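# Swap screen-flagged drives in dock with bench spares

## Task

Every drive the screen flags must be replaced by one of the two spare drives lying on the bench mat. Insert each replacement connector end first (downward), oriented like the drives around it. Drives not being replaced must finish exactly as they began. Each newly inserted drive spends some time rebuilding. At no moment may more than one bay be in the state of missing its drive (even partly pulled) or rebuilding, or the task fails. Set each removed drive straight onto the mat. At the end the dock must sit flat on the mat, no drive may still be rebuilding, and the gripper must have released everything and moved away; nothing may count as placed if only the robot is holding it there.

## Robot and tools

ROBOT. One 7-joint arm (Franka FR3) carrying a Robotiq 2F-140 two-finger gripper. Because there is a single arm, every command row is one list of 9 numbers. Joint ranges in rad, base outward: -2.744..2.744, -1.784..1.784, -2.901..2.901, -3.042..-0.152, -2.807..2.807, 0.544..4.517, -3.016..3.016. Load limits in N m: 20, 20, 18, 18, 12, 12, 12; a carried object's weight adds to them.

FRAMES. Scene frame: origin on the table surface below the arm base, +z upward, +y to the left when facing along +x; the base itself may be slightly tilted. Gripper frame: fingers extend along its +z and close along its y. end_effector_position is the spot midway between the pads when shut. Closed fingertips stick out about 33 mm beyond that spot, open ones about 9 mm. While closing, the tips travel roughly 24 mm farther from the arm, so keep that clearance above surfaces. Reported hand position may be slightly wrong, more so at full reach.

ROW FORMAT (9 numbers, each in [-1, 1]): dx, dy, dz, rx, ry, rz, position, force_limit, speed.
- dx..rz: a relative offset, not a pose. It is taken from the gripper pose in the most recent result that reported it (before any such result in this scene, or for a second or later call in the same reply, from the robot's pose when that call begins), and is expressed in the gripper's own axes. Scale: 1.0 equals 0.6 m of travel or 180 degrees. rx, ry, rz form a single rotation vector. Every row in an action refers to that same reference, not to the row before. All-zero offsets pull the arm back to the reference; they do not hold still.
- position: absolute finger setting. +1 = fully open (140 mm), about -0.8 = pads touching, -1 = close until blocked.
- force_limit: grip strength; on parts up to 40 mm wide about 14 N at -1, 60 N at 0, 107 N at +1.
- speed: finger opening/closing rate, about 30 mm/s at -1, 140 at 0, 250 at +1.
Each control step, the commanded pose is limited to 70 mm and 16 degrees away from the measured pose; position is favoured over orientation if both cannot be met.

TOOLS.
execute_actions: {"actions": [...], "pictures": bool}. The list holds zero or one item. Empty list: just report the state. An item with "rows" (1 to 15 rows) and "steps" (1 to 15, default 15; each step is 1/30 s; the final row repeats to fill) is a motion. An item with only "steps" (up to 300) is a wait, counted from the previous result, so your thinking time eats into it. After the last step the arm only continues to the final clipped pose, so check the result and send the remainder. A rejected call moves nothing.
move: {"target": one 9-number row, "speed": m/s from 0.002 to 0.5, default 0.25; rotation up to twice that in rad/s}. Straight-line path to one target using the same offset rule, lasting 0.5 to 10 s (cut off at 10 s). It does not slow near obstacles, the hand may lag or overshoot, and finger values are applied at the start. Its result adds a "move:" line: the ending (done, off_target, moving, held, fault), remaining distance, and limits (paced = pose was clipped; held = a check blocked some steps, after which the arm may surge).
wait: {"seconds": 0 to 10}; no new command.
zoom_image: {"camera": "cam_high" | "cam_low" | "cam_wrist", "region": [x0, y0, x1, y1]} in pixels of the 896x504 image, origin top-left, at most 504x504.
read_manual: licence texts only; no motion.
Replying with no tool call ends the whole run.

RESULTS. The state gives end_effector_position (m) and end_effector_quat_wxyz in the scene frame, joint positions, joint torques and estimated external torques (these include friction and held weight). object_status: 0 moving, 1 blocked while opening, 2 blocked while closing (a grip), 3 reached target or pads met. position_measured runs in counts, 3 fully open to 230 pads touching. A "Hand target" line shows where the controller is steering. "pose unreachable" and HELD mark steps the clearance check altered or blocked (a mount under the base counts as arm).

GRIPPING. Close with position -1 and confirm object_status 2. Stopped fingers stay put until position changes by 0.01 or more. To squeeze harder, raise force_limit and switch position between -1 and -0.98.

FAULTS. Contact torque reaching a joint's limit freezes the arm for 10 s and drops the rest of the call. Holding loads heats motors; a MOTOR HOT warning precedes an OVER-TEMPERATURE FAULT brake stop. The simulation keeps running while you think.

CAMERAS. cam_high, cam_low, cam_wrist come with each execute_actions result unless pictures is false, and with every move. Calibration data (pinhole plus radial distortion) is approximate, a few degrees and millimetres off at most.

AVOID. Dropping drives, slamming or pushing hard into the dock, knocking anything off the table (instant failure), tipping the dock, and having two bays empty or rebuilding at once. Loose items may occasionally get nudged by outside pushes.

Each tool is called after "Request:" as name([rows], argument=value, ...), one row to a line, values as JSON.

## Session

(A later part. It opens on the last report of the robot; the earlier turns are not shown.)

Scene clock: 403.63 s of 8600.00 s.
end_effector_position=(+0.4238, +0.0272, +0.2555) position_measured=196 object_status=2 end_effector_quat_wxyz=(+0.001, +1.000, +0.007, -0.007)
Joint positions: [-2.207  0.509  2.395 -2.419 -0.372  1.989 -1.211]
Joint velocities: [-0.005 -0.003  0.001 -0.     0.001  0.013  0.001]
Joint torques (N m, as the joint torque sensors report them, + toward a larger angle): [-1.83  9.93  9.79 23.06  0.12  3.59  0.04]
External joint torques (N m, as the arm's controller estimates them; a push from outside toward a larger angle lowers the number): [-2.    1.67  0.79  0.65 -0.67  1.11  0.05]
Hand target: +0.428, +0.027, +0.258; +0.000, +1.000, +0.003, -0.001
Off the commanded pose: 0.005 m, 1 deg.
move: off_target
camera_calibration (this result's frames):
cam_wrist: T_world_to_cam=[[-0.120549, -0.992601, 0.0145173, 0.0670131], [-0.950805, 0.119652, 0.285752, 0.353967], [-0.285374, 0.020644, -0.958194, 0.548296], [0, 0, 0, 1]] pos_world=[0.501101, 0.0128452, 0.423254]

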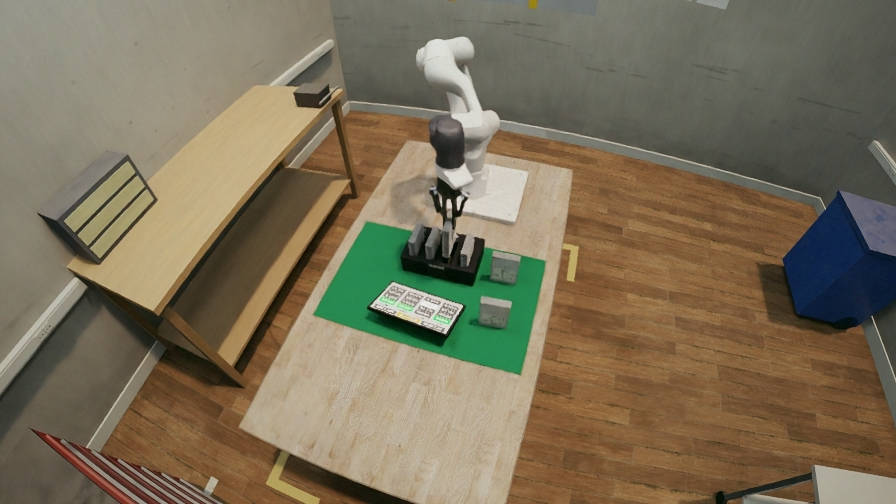

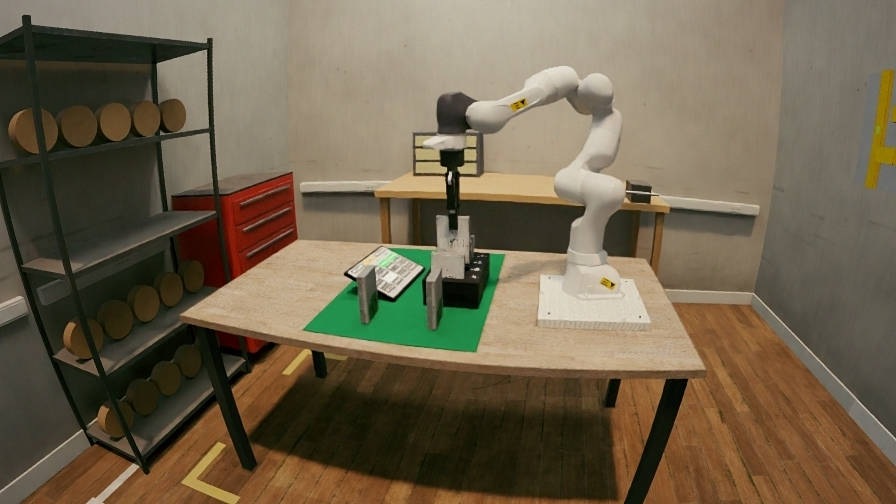

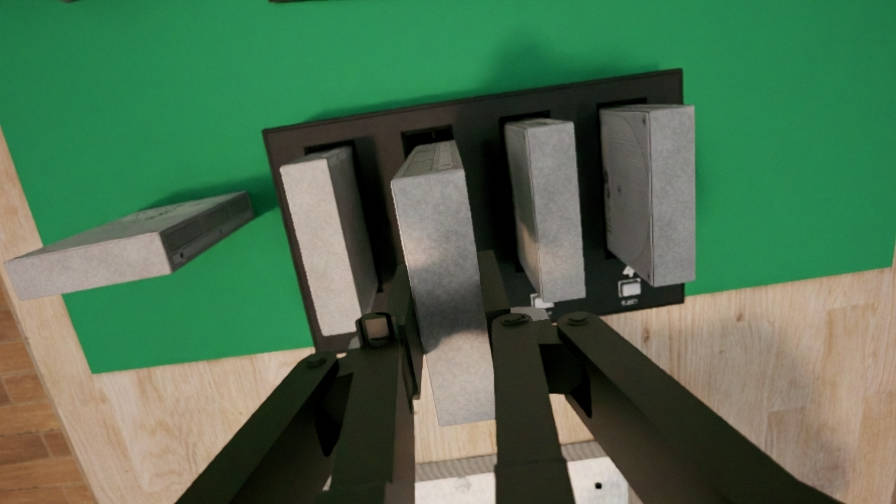

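Request:
move(target=[0.012,-0.007,0.02,0,0.005,0,-1,0.3,-0.6], speed=0.02)

Request:
zoom_image(camera="cam_wrist", region=[300,80,600,250])

Scene clock: 408.63 s of 8600.00 s.
end_effector_position=(+0.4270, +0.0295, +0.2414) position_measured=196 object_status=2 end_effector_quat_wxyz=(+0.005, +1.000, +0.007, -0.005)
Joint positions: [-2.206  0.481  2.387 -2.439 -0.372  2.036 -1.211]
Joint velocities: [ 0.002 -0.003 -0.     0.001  0.001  0.015 -0.   ]
Joint torques (N m, as the joint torque sensors report them, + toward a larger angle): [ 0.48 10.33  8.41 22.95  1.    3.57 -0.19]
External joint torques (N m, as the arm's controller estimates them; a push from outside toward a larger angle lowers the number): [ 0.39  1.37 -0.08  0.56  0.24  1.08 -0.19]
Hand target: +0.431, +0.031, +0.243; +0.002, +1.000, +0.006, +0.001
Off the commanded pose: 0.005 m, 1 deg.
move: off_target
camera_calibration (this result's frames):
cam_wrist: T_world_to_cam=[[-0.11948, -0.992635, 0.0200246, 0.0680691], [-0.952274, 0.120281, 0.280548, 0.36259], [-0.28089, 0.0144509, -0.959631, 0.534209], [0, 0, 0, 1]] pos_world=[0.503472, 0.0162352, 0.409557]

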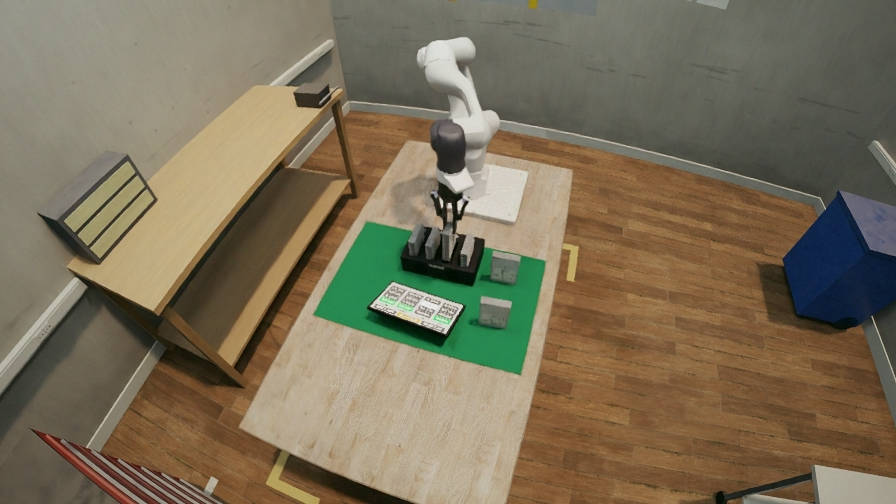

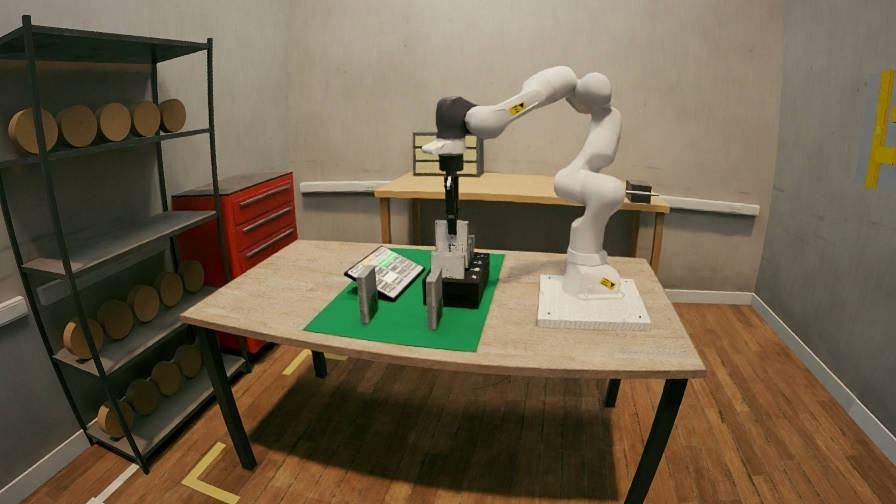

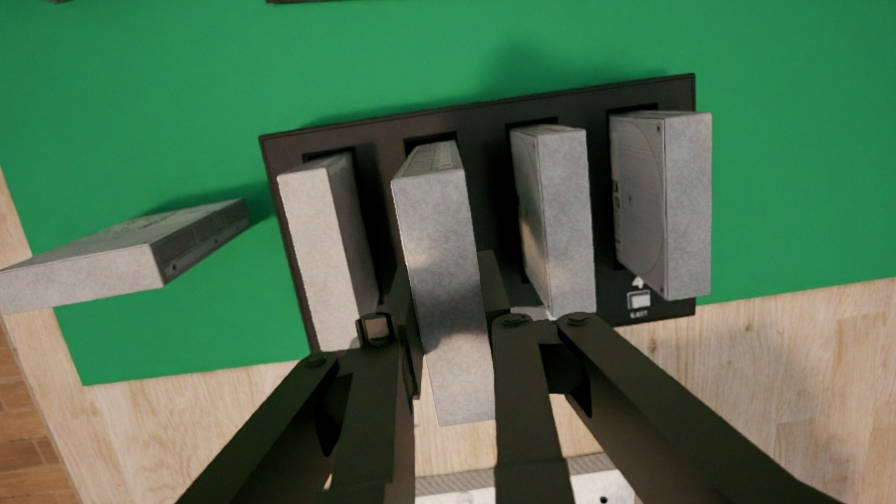

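Region (300, 80, 600, 250) of cam_wrist's 896x504 image, scaled by 1.680, with more detail than that image has; it fills the top 286 rows of this view, and the rest is white.

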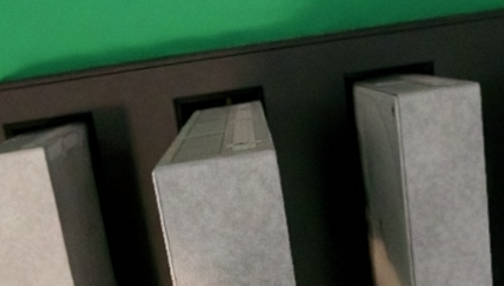

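Request:
move(target=[0.006,-0.003,-0.002,0.006,0.004,0,-1,0.3,-0.6], speed=0.02)

Request:
move(target=[0.007,0,0.05,0,0.004,0,-1,0.3,-0.6], speed=0.012)

Scene clock: 412.33 s of 8600.00 s.
end_effector_position=(+0.4272, +0.0289, +0.2398) position_measured=196 object_status=2 end_effector_quat_wxyz=(-0.000, +1.000, +0.005, -0.004)
Joint positions: [-2.204  0.485  2.378 -2.444 -0.371  2.044 -1.212]
Joint velocities: [ 0.007  0.003 -0.007 -0.    -0.     0.004 -0.001]
Joint torques (N m, as the joint torque sensors report them, + toward a larger angle): [ 0.53 11.37  7.21 21.79  1.64  3.57 -0.64]
External joint torques (N m, as the arm's controller estimates them; a push from outside toward a larger angle lowers the number): [ 0.53  2.57 -1.35 -0.6   0.88  1.06 -0.64]
Hand target: +0.431, +0.031, +0.243; -0.005, +1.000, +0.007, +0.001
Off the commanded pose: 0.005 m, 1 deg.
move: off_target
camera_calibration (this result's frames):
cam_wrist: T_world_to_cam=[[-0.125008, -0.992098, 0.0107198, 0.0721217], [-0.952118, 0.122995, 0.279898, 0.36336], [-0.279005, 0.024783, -0.95997, 0.531781], [0, 0, 0, 1]] pos_world=[0.503347, 0.0136813, 0.408017]

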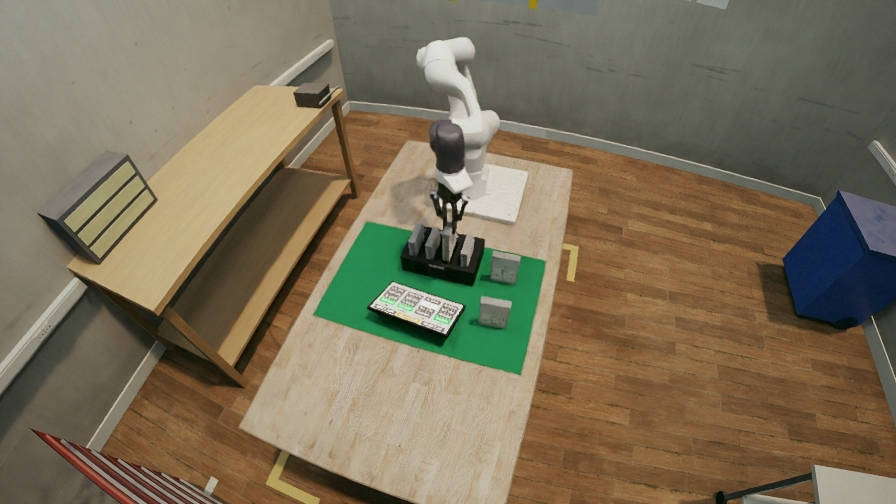

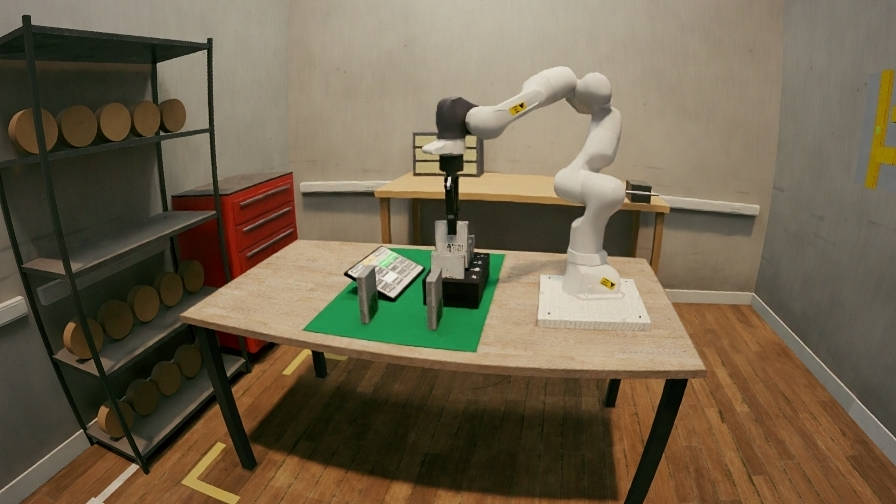

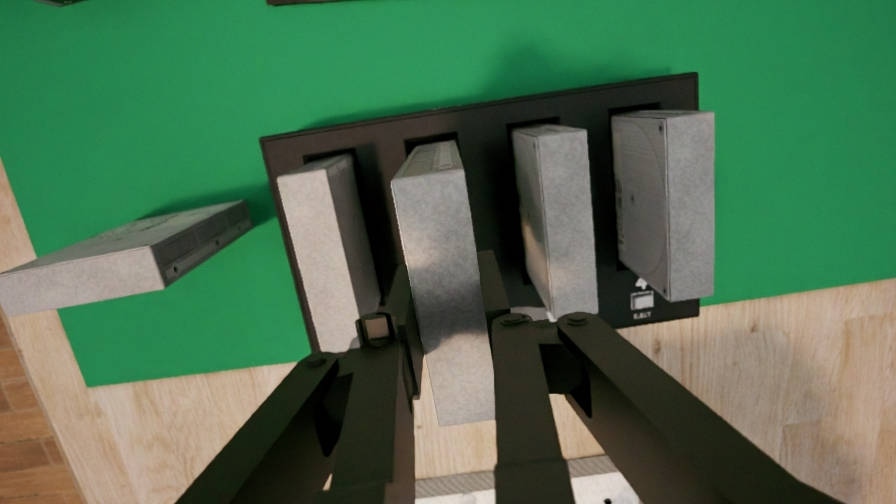

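Scene clock: 415.07 s of 8600.00 s.
end_effector_position=(+0.4283, +0.0295, +0.2091) position_measured=196 object_status=2 end_effector_quat_wxyz=(+0.000, +1.000, +0.001, -0.001)
Joint positions: [-2.203  0.44   2.35  -2.496 -0.371  2.143 -1.212]
Joint velocities: [-0.001 -0.004 -0.003 -0.002  0.     0.008 -0.001]
Joint torques (N m, as the joint torque sensors report them, + toward a larger angle): [-0.74  9.86  5.68 22.   -0.51  3.25 -0.65]
External joint torques (N m, as the arm's controller estimates them; a push from outside toward a larger angle lowers the number): [-0.72  0.29 -2.15  0.04 -1.23  0.71 -0.65]
Hand target: +0.431, +0.028, +0.210; +0.001, +1.000, +0.004, +0.003
Off the commanded pose: 0.003 m, 1 deg.
move: done
camera_calibration (this result's frames):
cam_wrist: T_world_to_cam=[[-0.132822, -0.991085, 0.0104456, 0.0765819], [-0.952695, 0.13057, 0.274453, 0.374071], [-0.27337, 0.0265018, -0.961544, 0.500411], [0, 0, 0, 1]] pos_world=[0.503345, 0.013795, 0.377703]

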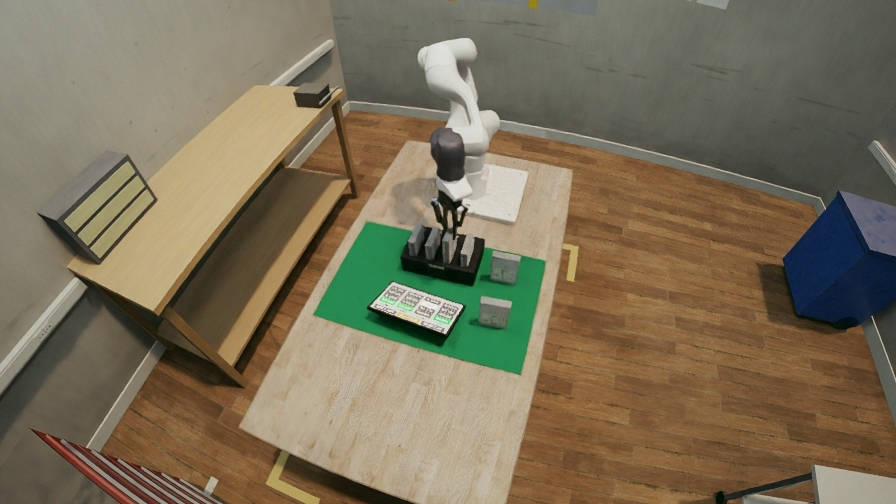

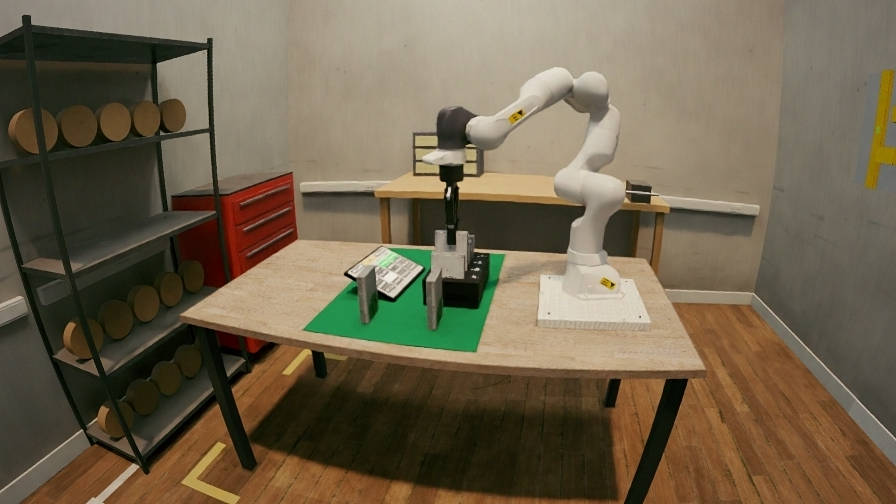

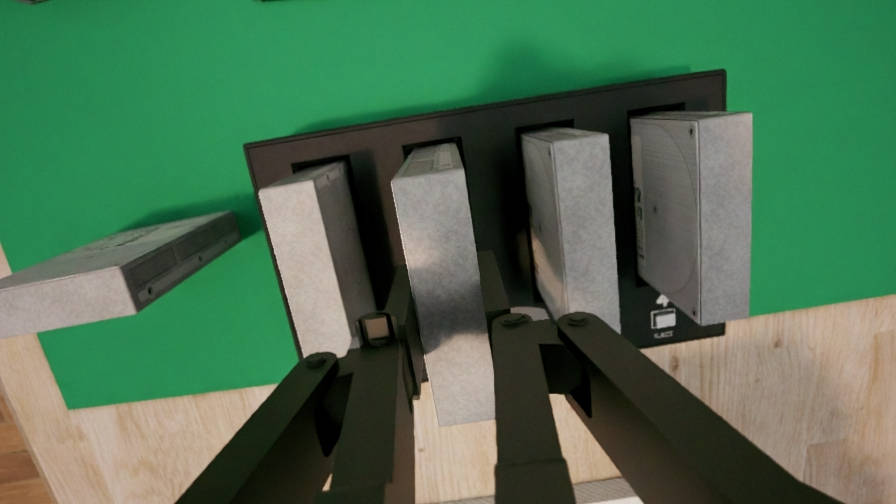

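In. Push down to ~0.150.

Request:
move(target=[0.002,-0.002,0.098,0,0,-0.002,-1,0.3,-0.6], speed=0.015)

Scene clock: 421.70 s of 8600.00 s.
end_effector_position=(+0.4293, +0.0294, +0.1579) position_measured=196 object_status=2 end_effector_quat_wxyz=(-0.001, +1.000, -0.002, -0.002)
Joint positions: [-2.135  0.346  2.241 -2.556 -0.364  2.298 -1.225]
Joint velocities: [ 0.01   0.001 -0.011  0.002 -0.     0.    -0.001]
Joint torques (N m, as the joint torque sensors report them, + toward a larger angle): [ 1.63  1.    1.98 13.14  0.17  6.57 -0.69]
External joint torques (N m, as the arm's controller estimates them; a push from outside toward a larger angle lowers the number): [ 1.54 -8.93 -4.82 -7.56 -0.46  4.06 -0.69]
Hand target: +0.429, +0.029, +0.151; +0.001, +1.000, +0.002, -0.001
Off the commanded pose: 0.008 m, 1 deg.
move: off_target
camera_calibration (this result's frames):
cam_wrist: T_world_to_cam=[[-0.138264, -0.990359, 0.00854319, 0.0797421], [-0.951321, 0.135203, 0.276963, 0.387959], [-0.275447, 0.0301665, -0.960843, 0.452155], [0, 0, 0, 1]] pos_world=[0.504644, 0.0128802, 0.326319]

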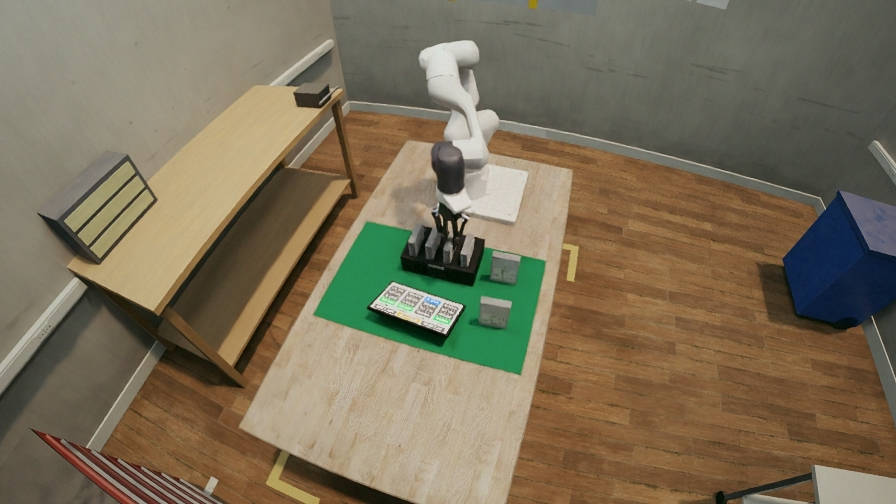

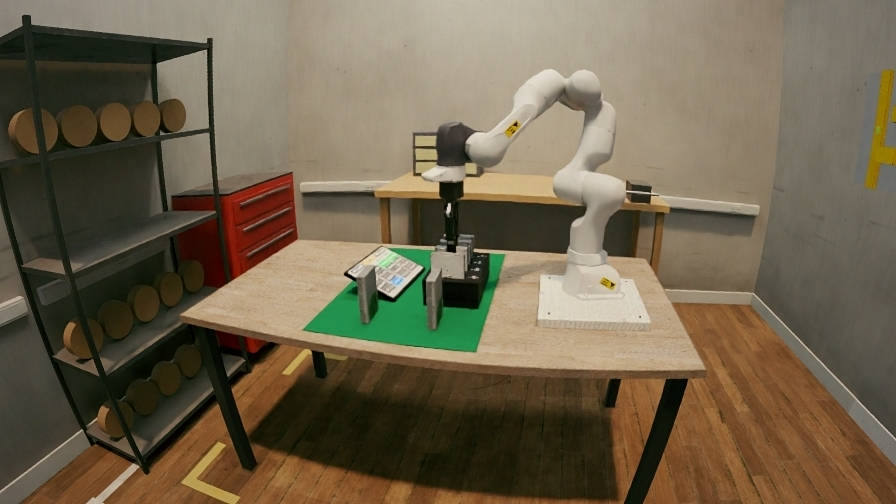

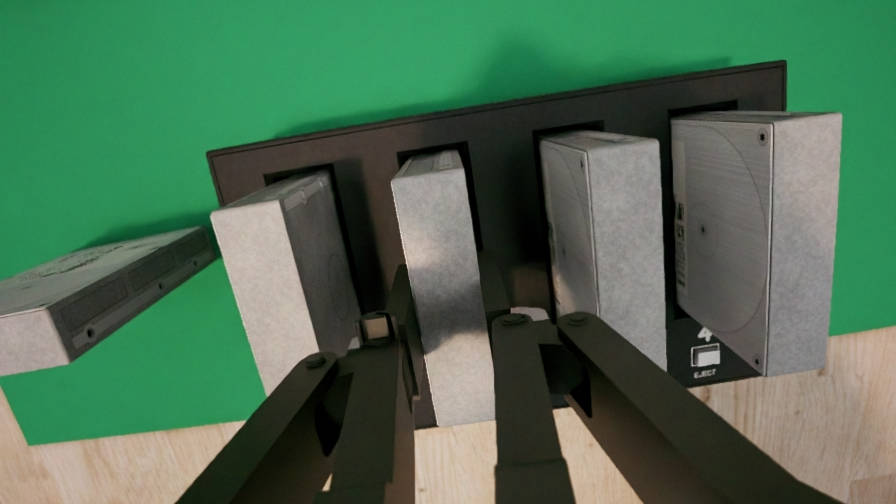

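Request:
move(target=[0,0,0,0,0,0,-0.22,0.3,-0.3])

Request:
move(target=[0,0,-0.3,0,0,0,-0.22,0.3,-0.3], speed=0.12)

Request:
execute_actions([
  {"steps":300},
], pictures=false)

Request:
execute_actions([
  {"steps":300},
], pictures=false)

Request:
execute_actions([
  {"steps":300},
], pictures=false)

Request:
execute_actions([
  {"steps":300},
], pictures=false)

Request:
execute_actions([
  {"steps":300},
], pictures=false)

Request:
execute_actions([
  {"steps":300},
])

Scene clock: 430.97 s of 8600.00 s.
end_effector_position=(+0.4287, +0.0292, +0.1583) position_measured=157 object_status=3 end_effector_quat_wxyz=(-0.001, +1.000, -0.002, -0.003)
Joint positions: [-2.134  0.348  2.24  -2.555 -0.364  2.294 -1.225]
Joint velocities: [-0.    -0.001  0.001  0.    -0.001  0.002  0.   ]
Joint torques (N m, as the joint torque sensors report them, + toward a larger angle): [-0.4   8.86  7.51 18.98  0.32  3.   -0.18]
External joint torques (N m, as the arm's controller estimates them; a push from outside toward a larger angle lowers the number): [-0.43 -1.03  0.72 -1.86 -0.32  0.47 -0.18]
Hand target: +0.429, +0.029, +0.158; -0.001, +1.000, -0.002, -0.002
Off the commanded pose: 0.001 m, 0 deg.
move: done
camera_calibration (this result's frames):
cam_wrist: T_world_to_cam=[[-0.138351, -0.990346, 0.00854636, 0.0795262], [-0.950712, 0.135222, 0.279037, 0.386747], [-0.277499, 0.0304798, -0.960242, 0.453116], [0, 0, 0, 1]] pos_world=[0.504426, 0.0126509, 0.326505]

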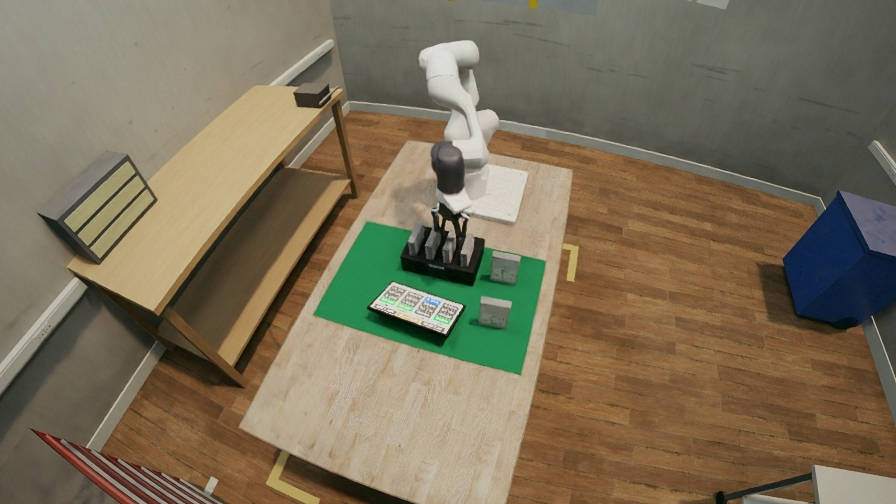

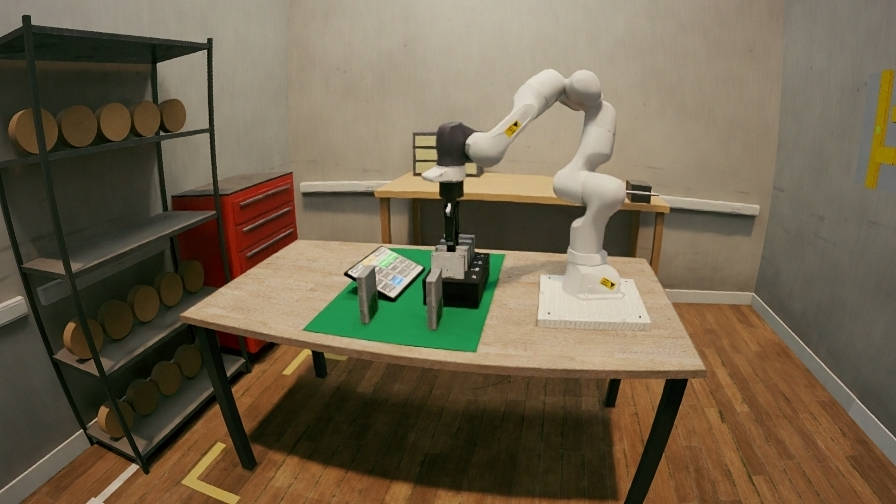

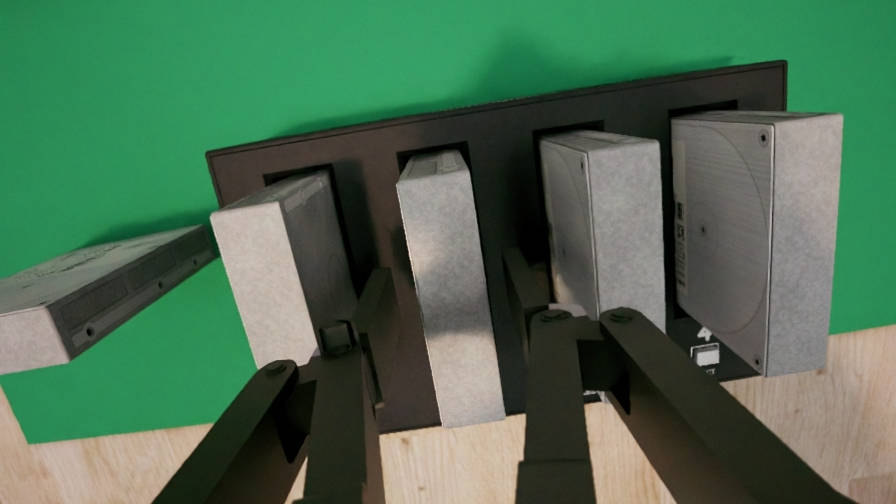

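Scene clock: 433.10 s of 8600.00 s.
end_effector_position=(+0.4313, +0.0324, +0.3373) position_measured=157 object_status=3 end_effector_quat_wxyz=(-0.003, +1.000, +0.003, -0.003)
Joint positions: [-2.198  0.536  2.461 -2.24  -0.331  1.792 -1.209]
Joint velocities: [-0.001 -0.001  0.     0.001 -0.    -0.01   0.001]
Joint torques (N m, as the joint torque sensors report them, + toward a larger angle): [-1.59  8.81 10.26 22.59  1.65  1.92 -0.12]
External joint torques (N m, as the arm's controller estimates them; a push from outside toward a larger angle lowers the number): [-1.62  0.87  1.   -0.48  0.81 -0.6  -0.12]
Hand target: +0.430, +0.033, +0.338; -0.003, +1.000, +0.002, -0.005
Off the commanded pose: 0.004 m, 1 deg.
move: off_target
camera_calibration (this result's frames):
cam_wrist: T_world_to_cam=[[-0.12889, -0.991645, 0.00532728, 0.0785069], [-0.952413, 0.125284, 0.277871, 0.340269], [-0.276217, 0.0307411, -0.960604, 0.625202], [0, 0, 0, 1]] pos_world=[0.506887, 0.0160014, 0.505602]

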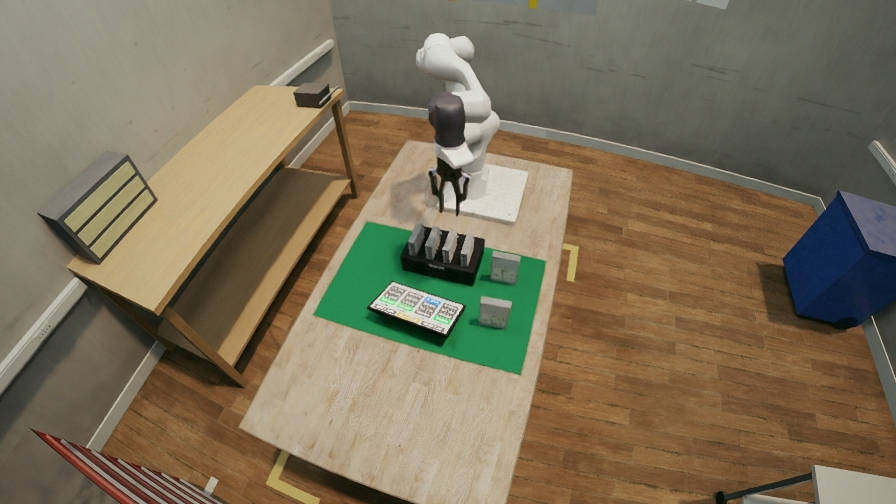

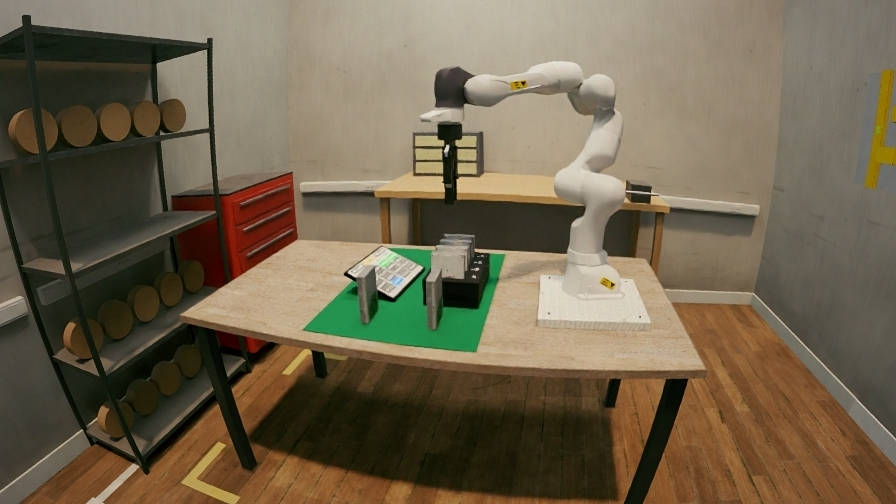

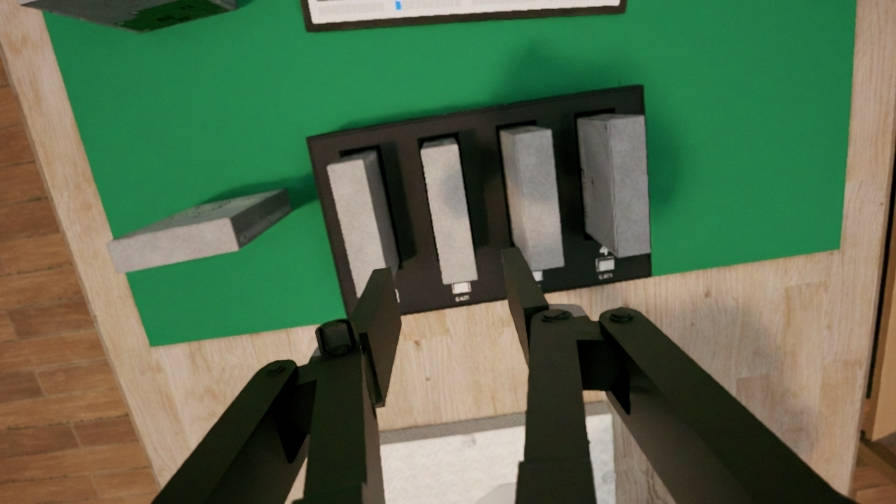

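Scene clock: 443.10 s of 8600.00 s.
end_effector_position=(+0.4309, +0.0321, +0.3373) position_measured=157 object_status=3 end_effector_quat_wxyz=(-0.002, +1.000, +0.003, -0.003)
Joint positions: [-2.198  0.536  2.461 -2.239 -0.331  1.791 -1.209]
Joint velocities: [ 0.    -0.    -0.001  0.     0.001  0.     0.001]
Joint torques (N m, as the joint torque sensors report them, + toward a larger angle): [-1.06  9.03 10.04 22.9   1.64  2.   -0.28]
External joint torques (N m, as the arm's controller estimates them; a push from outside toward a larger angle lowers the number): [-1.06  1.01  0.82 -0.15  0.79 -0.51 -0.28]
Hand target: +0.430, +0.033, +0.338; -0.003, +1.000, +0.002, -0.005
Off the commanded pose: 0.004 m, 1 deg.
Steps of this call (steps 1 to 300: nothing new was sent). Readings (end_effector_position | what the end effector reports):
1: (+0.4312, +0.0323, +0.3373) | position_measured=157 object_status=3
2: (+0.4312, +0.0323, +0.3372) | position_measured=157 object_status=3
4: (+0.4311, +0.0323, +0.3372) | position_measured=157 object_status=3
8: (+0.4310, +0.0322, +0.3372) | position_measured=157 object_status=3
300: the state above

Scene clock: 453.10 s of 8600.00 s.
end_effector_position=(+0.4309, +0.0321, +0.3373) position_measured=157 object_status=3 end_effector_quat_wxyz=(-0.002, +1.000, +0.003, -0.003)
Joint positions: [-2.198  0.536  2.461 -2.239 -0.331  1.79  -1.209]
Joint velocities: [-0.    -0.     0.001  0.     0.001  0.    -0.   ]
Joint torques (N m, as the joint torque sensors report them, + toward a larger angle): [-0.38  9.04  9.87 21.93  1.59  1.98 -0.19]
External joint torques (N m, as the arm's controller estimates them; a push from outside toward a larger angle lowers the number): [-0.4   1.05  0.61 -1.17  0.74 -0.54 -0.19]
Hand target: +0.430, +0.033, +0.338; -0.003, +1.000, +0.002, -0.005
Off the commanded pose: 0.004 m, 1 deg.
Steps of this call (steps 1 to 300: nothing new was sent). Readings (end_effector_position | what the end effector reports):
1: (+0.4309, +0.0321, +0.3373) | position_measured=157 object_status=3
2: (+0.4309, +0.0321, +0.3373) | position_measured=157 object_status=3
4: (+0.4309, +0.0321, +0.3373) | position_measured=157 object_status=3
8: (+0.4309, +0.0321, +0.3373) | position_measured=157 object_status=3
300: the state above

Scene clock: 463.10 s of 8600.00 s.
end_effector_position=(+0.4309, +0.0321, +0.3373) position_measured=157 object_status=3 end_effector_quat_wxyz=(-0.002, +1.000, +0.003, -0.003)
Joint positions: [-2.198  0.536  2.461 -2.239 -0.331  1.79  -1.209]
Joint velocities: [-0.001  0.    -0.     0.001 -0.001  0.    -0.002]
Joint torques (N m, as the joint torque sensors report them, + toward a larger angle): [-0.24  9.31 11.37 23.04  1.67  1.96 -0.14]
External joint torques (N m, as the arm's controller estimates them; a push from outside toward a larger angle lowers the number): [-0.28  1.31  2.08 -0.06  0.82 -0.56 -0.14]
Hand target: +0.430, +0.033, +0.338; -0.003, +1.000, +0.002, -0.005
Off the commanded pose: 0.004 m, 1 deg.
Steps of this call (steps 1 to 300: nothing new was sent). Readings (end_effector_position | what the end effector reports):
1: (+0.4309, +0.0321, +0.3373) | position_measured=157 object_status=3
2: (+0.4309, +0.0321, +0.3373) | position_measured=157 object_status=3
4: (+0.4309, +0.0321, +0.3373) | position_measured=157 object_status=3
8: (+0.4309, +0.0321, +0.3373) | position_measured=157 object_status=3
300: the state above

Scene clock: 473.10 s of 8600.00 s.
end_effector_position=(+0.4309, +0.0321, +0.3374) position_measured=157 object_status=3 end_effector_quat_wxyz=(-0.002, +1.000, +0.003, -0.003)
Joint positions: [-2.198  0.536  2.461 -2.239 -0.331  1.79  -1.209]
Joint velocities: [ 0.001  0.001 -0.001  0.    -0.     0.    -0.001]
Joint torques (N m, as the joint torque sensors report them, + toward a larger angle): [-1.24  8.77 10.79 22.57  1.59  1.92 -0.26]
External joint torques (N m, as the arm's controller estimates them; a push from outside toward a larger angle lowers the number): [-1.28  0.76  1.51 -0.5   0.74 -0.6  -0.26]
Hand target: +0.430, +0.033, +0.338; -0.003, +1.000, +0.002, -0.005
Off the commanded pose: 0.004 m, 1 deg.
Steps of this call (steps 1 to 300: nothing new was sent). Readings (end_effector_position | what the end effector reports):
1: (+0.4309, +0.0321, +0.3373) | position_measured=157 object_status=3
2: (+0.4309, +0.0321, +0.3373) | position_measured=157 object_status=3
4: (+0.4309, +0.0321, +0.3373) | position_measured=157 object_status=3
8: (+0.4309, +0.0321, +0.3373) | position_measured=157 object_status=3
300: the state above

Scene clock: 483.10 s of 8600.00 s.
end_effector_position=(+0.4309, +0.0321, +0.3374) position_measured=157 object_status=3 end_effector_quat_wxyz=(-0.002, +1.000, +0.003, -0.003)
Joint positions: [-2.198  0.536  2.461 -2.239 -0.331  1.79  -1.209]
Joint velocities: [0.002 0.001 0.    0.    0.    0.001 0.   ]
Joint torques (N m, as the joint torque sensors report them, + toward a larger angle): [-1.48  8.88 10.65 22.82  1.74  1.97 -0.14]
External joint torques (N m, as the arm's controller estimates them; a push from outside toward a larger angle lowers the number): [-1.55  0.86  1.33 -0.29  0.89 -0.56 -0.14]
Hand target: +0.430, +0.033, +0.338; -0.003, +1.000, +0.002, -0.005
Off the commanded pose: 0.004 m, 1 deg.
Steps of this call (steps 1 to 300: nothing new was sent). Readings (end_effector_position | what the end effector reports):
1: (+0.4309, +0.0321, +0.3374) | position_measured=157 object_status=3
2: (+0.4309, +0.0321, +0.3374) | position_measured=157 object_status=3
4: (+0.4309, +0.0321, +0.3374) | position_measured=157 object_status=3
8: (+0.4309, +0.0321, +0.3374) | position_measured=157 object_status=3
300: the state above

Scene clock: 493.10 s of 8600.00 s.
end_effector_position=(+0.4309, +0.0321, +0.3374) position_measured=157 object_status=3 end_effector_quat_wxyz=(-0.002, +1.000, +0.003, -0.003)
Joint positions: [-2.198  0.536  2.461 -2.239 -0.331  1.79  -1.209]
Joint velocities: [-0.001 -0.001 -0.001 -0.002 -0.    -0.     0.   ]
Joint torques (N m, as the joint torque sensors report them, + toward a larger angle): [-0.42  9.29 10.39 22.48  1.67  1.87 -0.13]
External joint torques (N m, as the arm's controller estimates them; a push from outside toward a larger angle lowers the number): [-0.46  1.44  1.15 -0.48  0.83 -0.64 -0.13]
Hand target: +0.430, +0.033, +0.338; -0.003, +1.000, +0.002, -0.005
Off the commanded pose: 0.004 m, 1 deg.
Steps of this call (steps 1 to 300: nothing new was sent). Readings (end_effector_position | what the end effector reports):
1: (+0.4309, +0.0321, +0.3374) | position_measured=157 object_status=3
2: (+0.4309, +0.0321, +0.3374) | position_measured=157 object_status=3
4: (+0.4309, +0.0321, +0.3374) | position_measured=157 object_status=3
8: (+0.4309, +0.0321, +0.3374) | position_measured=157 object_status=3
300: the state above
camera_calibration (this result's frames):
cam_wrist: T_world_to_cam=[[-0.129048, -0.99162, 0.00604587, 0.0780266], [-0.952022, 0.125596, 0.279069, 0.339319], [-0.27749, 0.0302576, -0.960252, 0.625627], [0, 0, 0, 1]] pos_world=[0.506714, 0.0158256, 0.505594]

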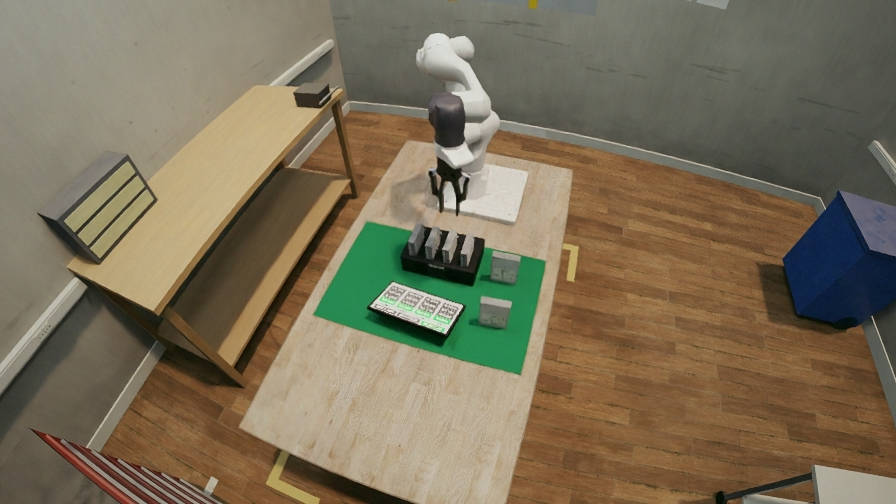

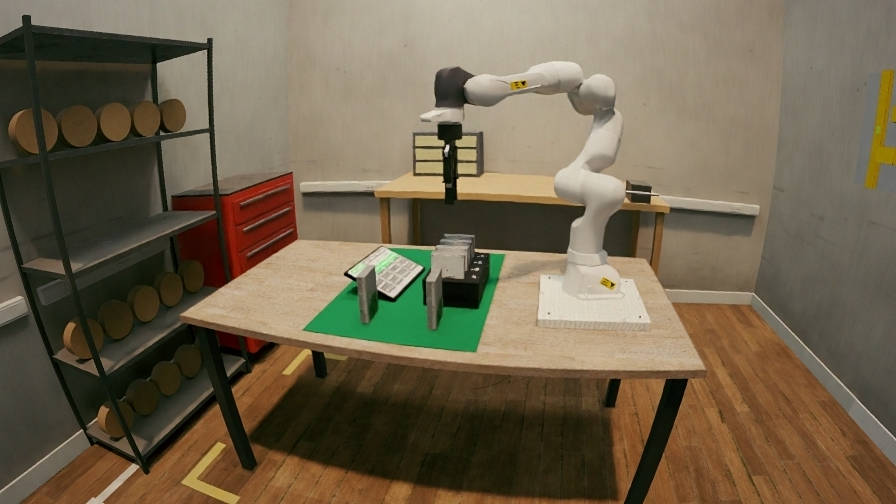

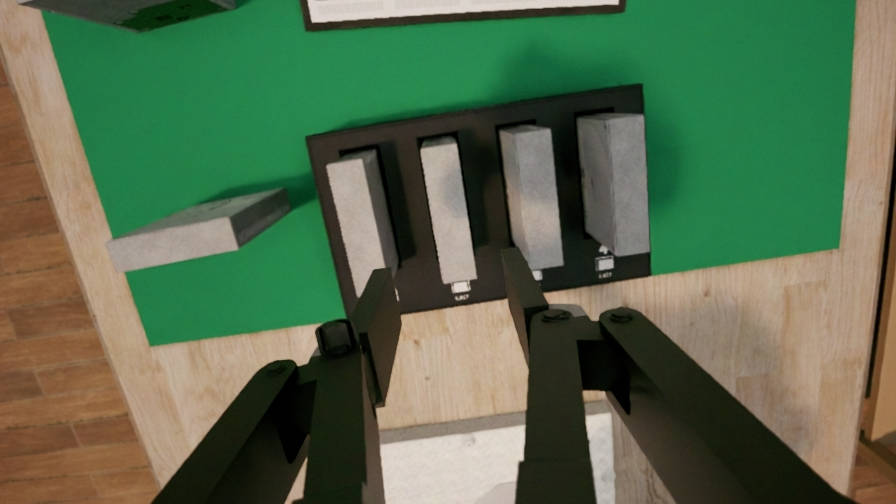

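Request:
finished_scene(scene=1)

The scene is finished: the task was done.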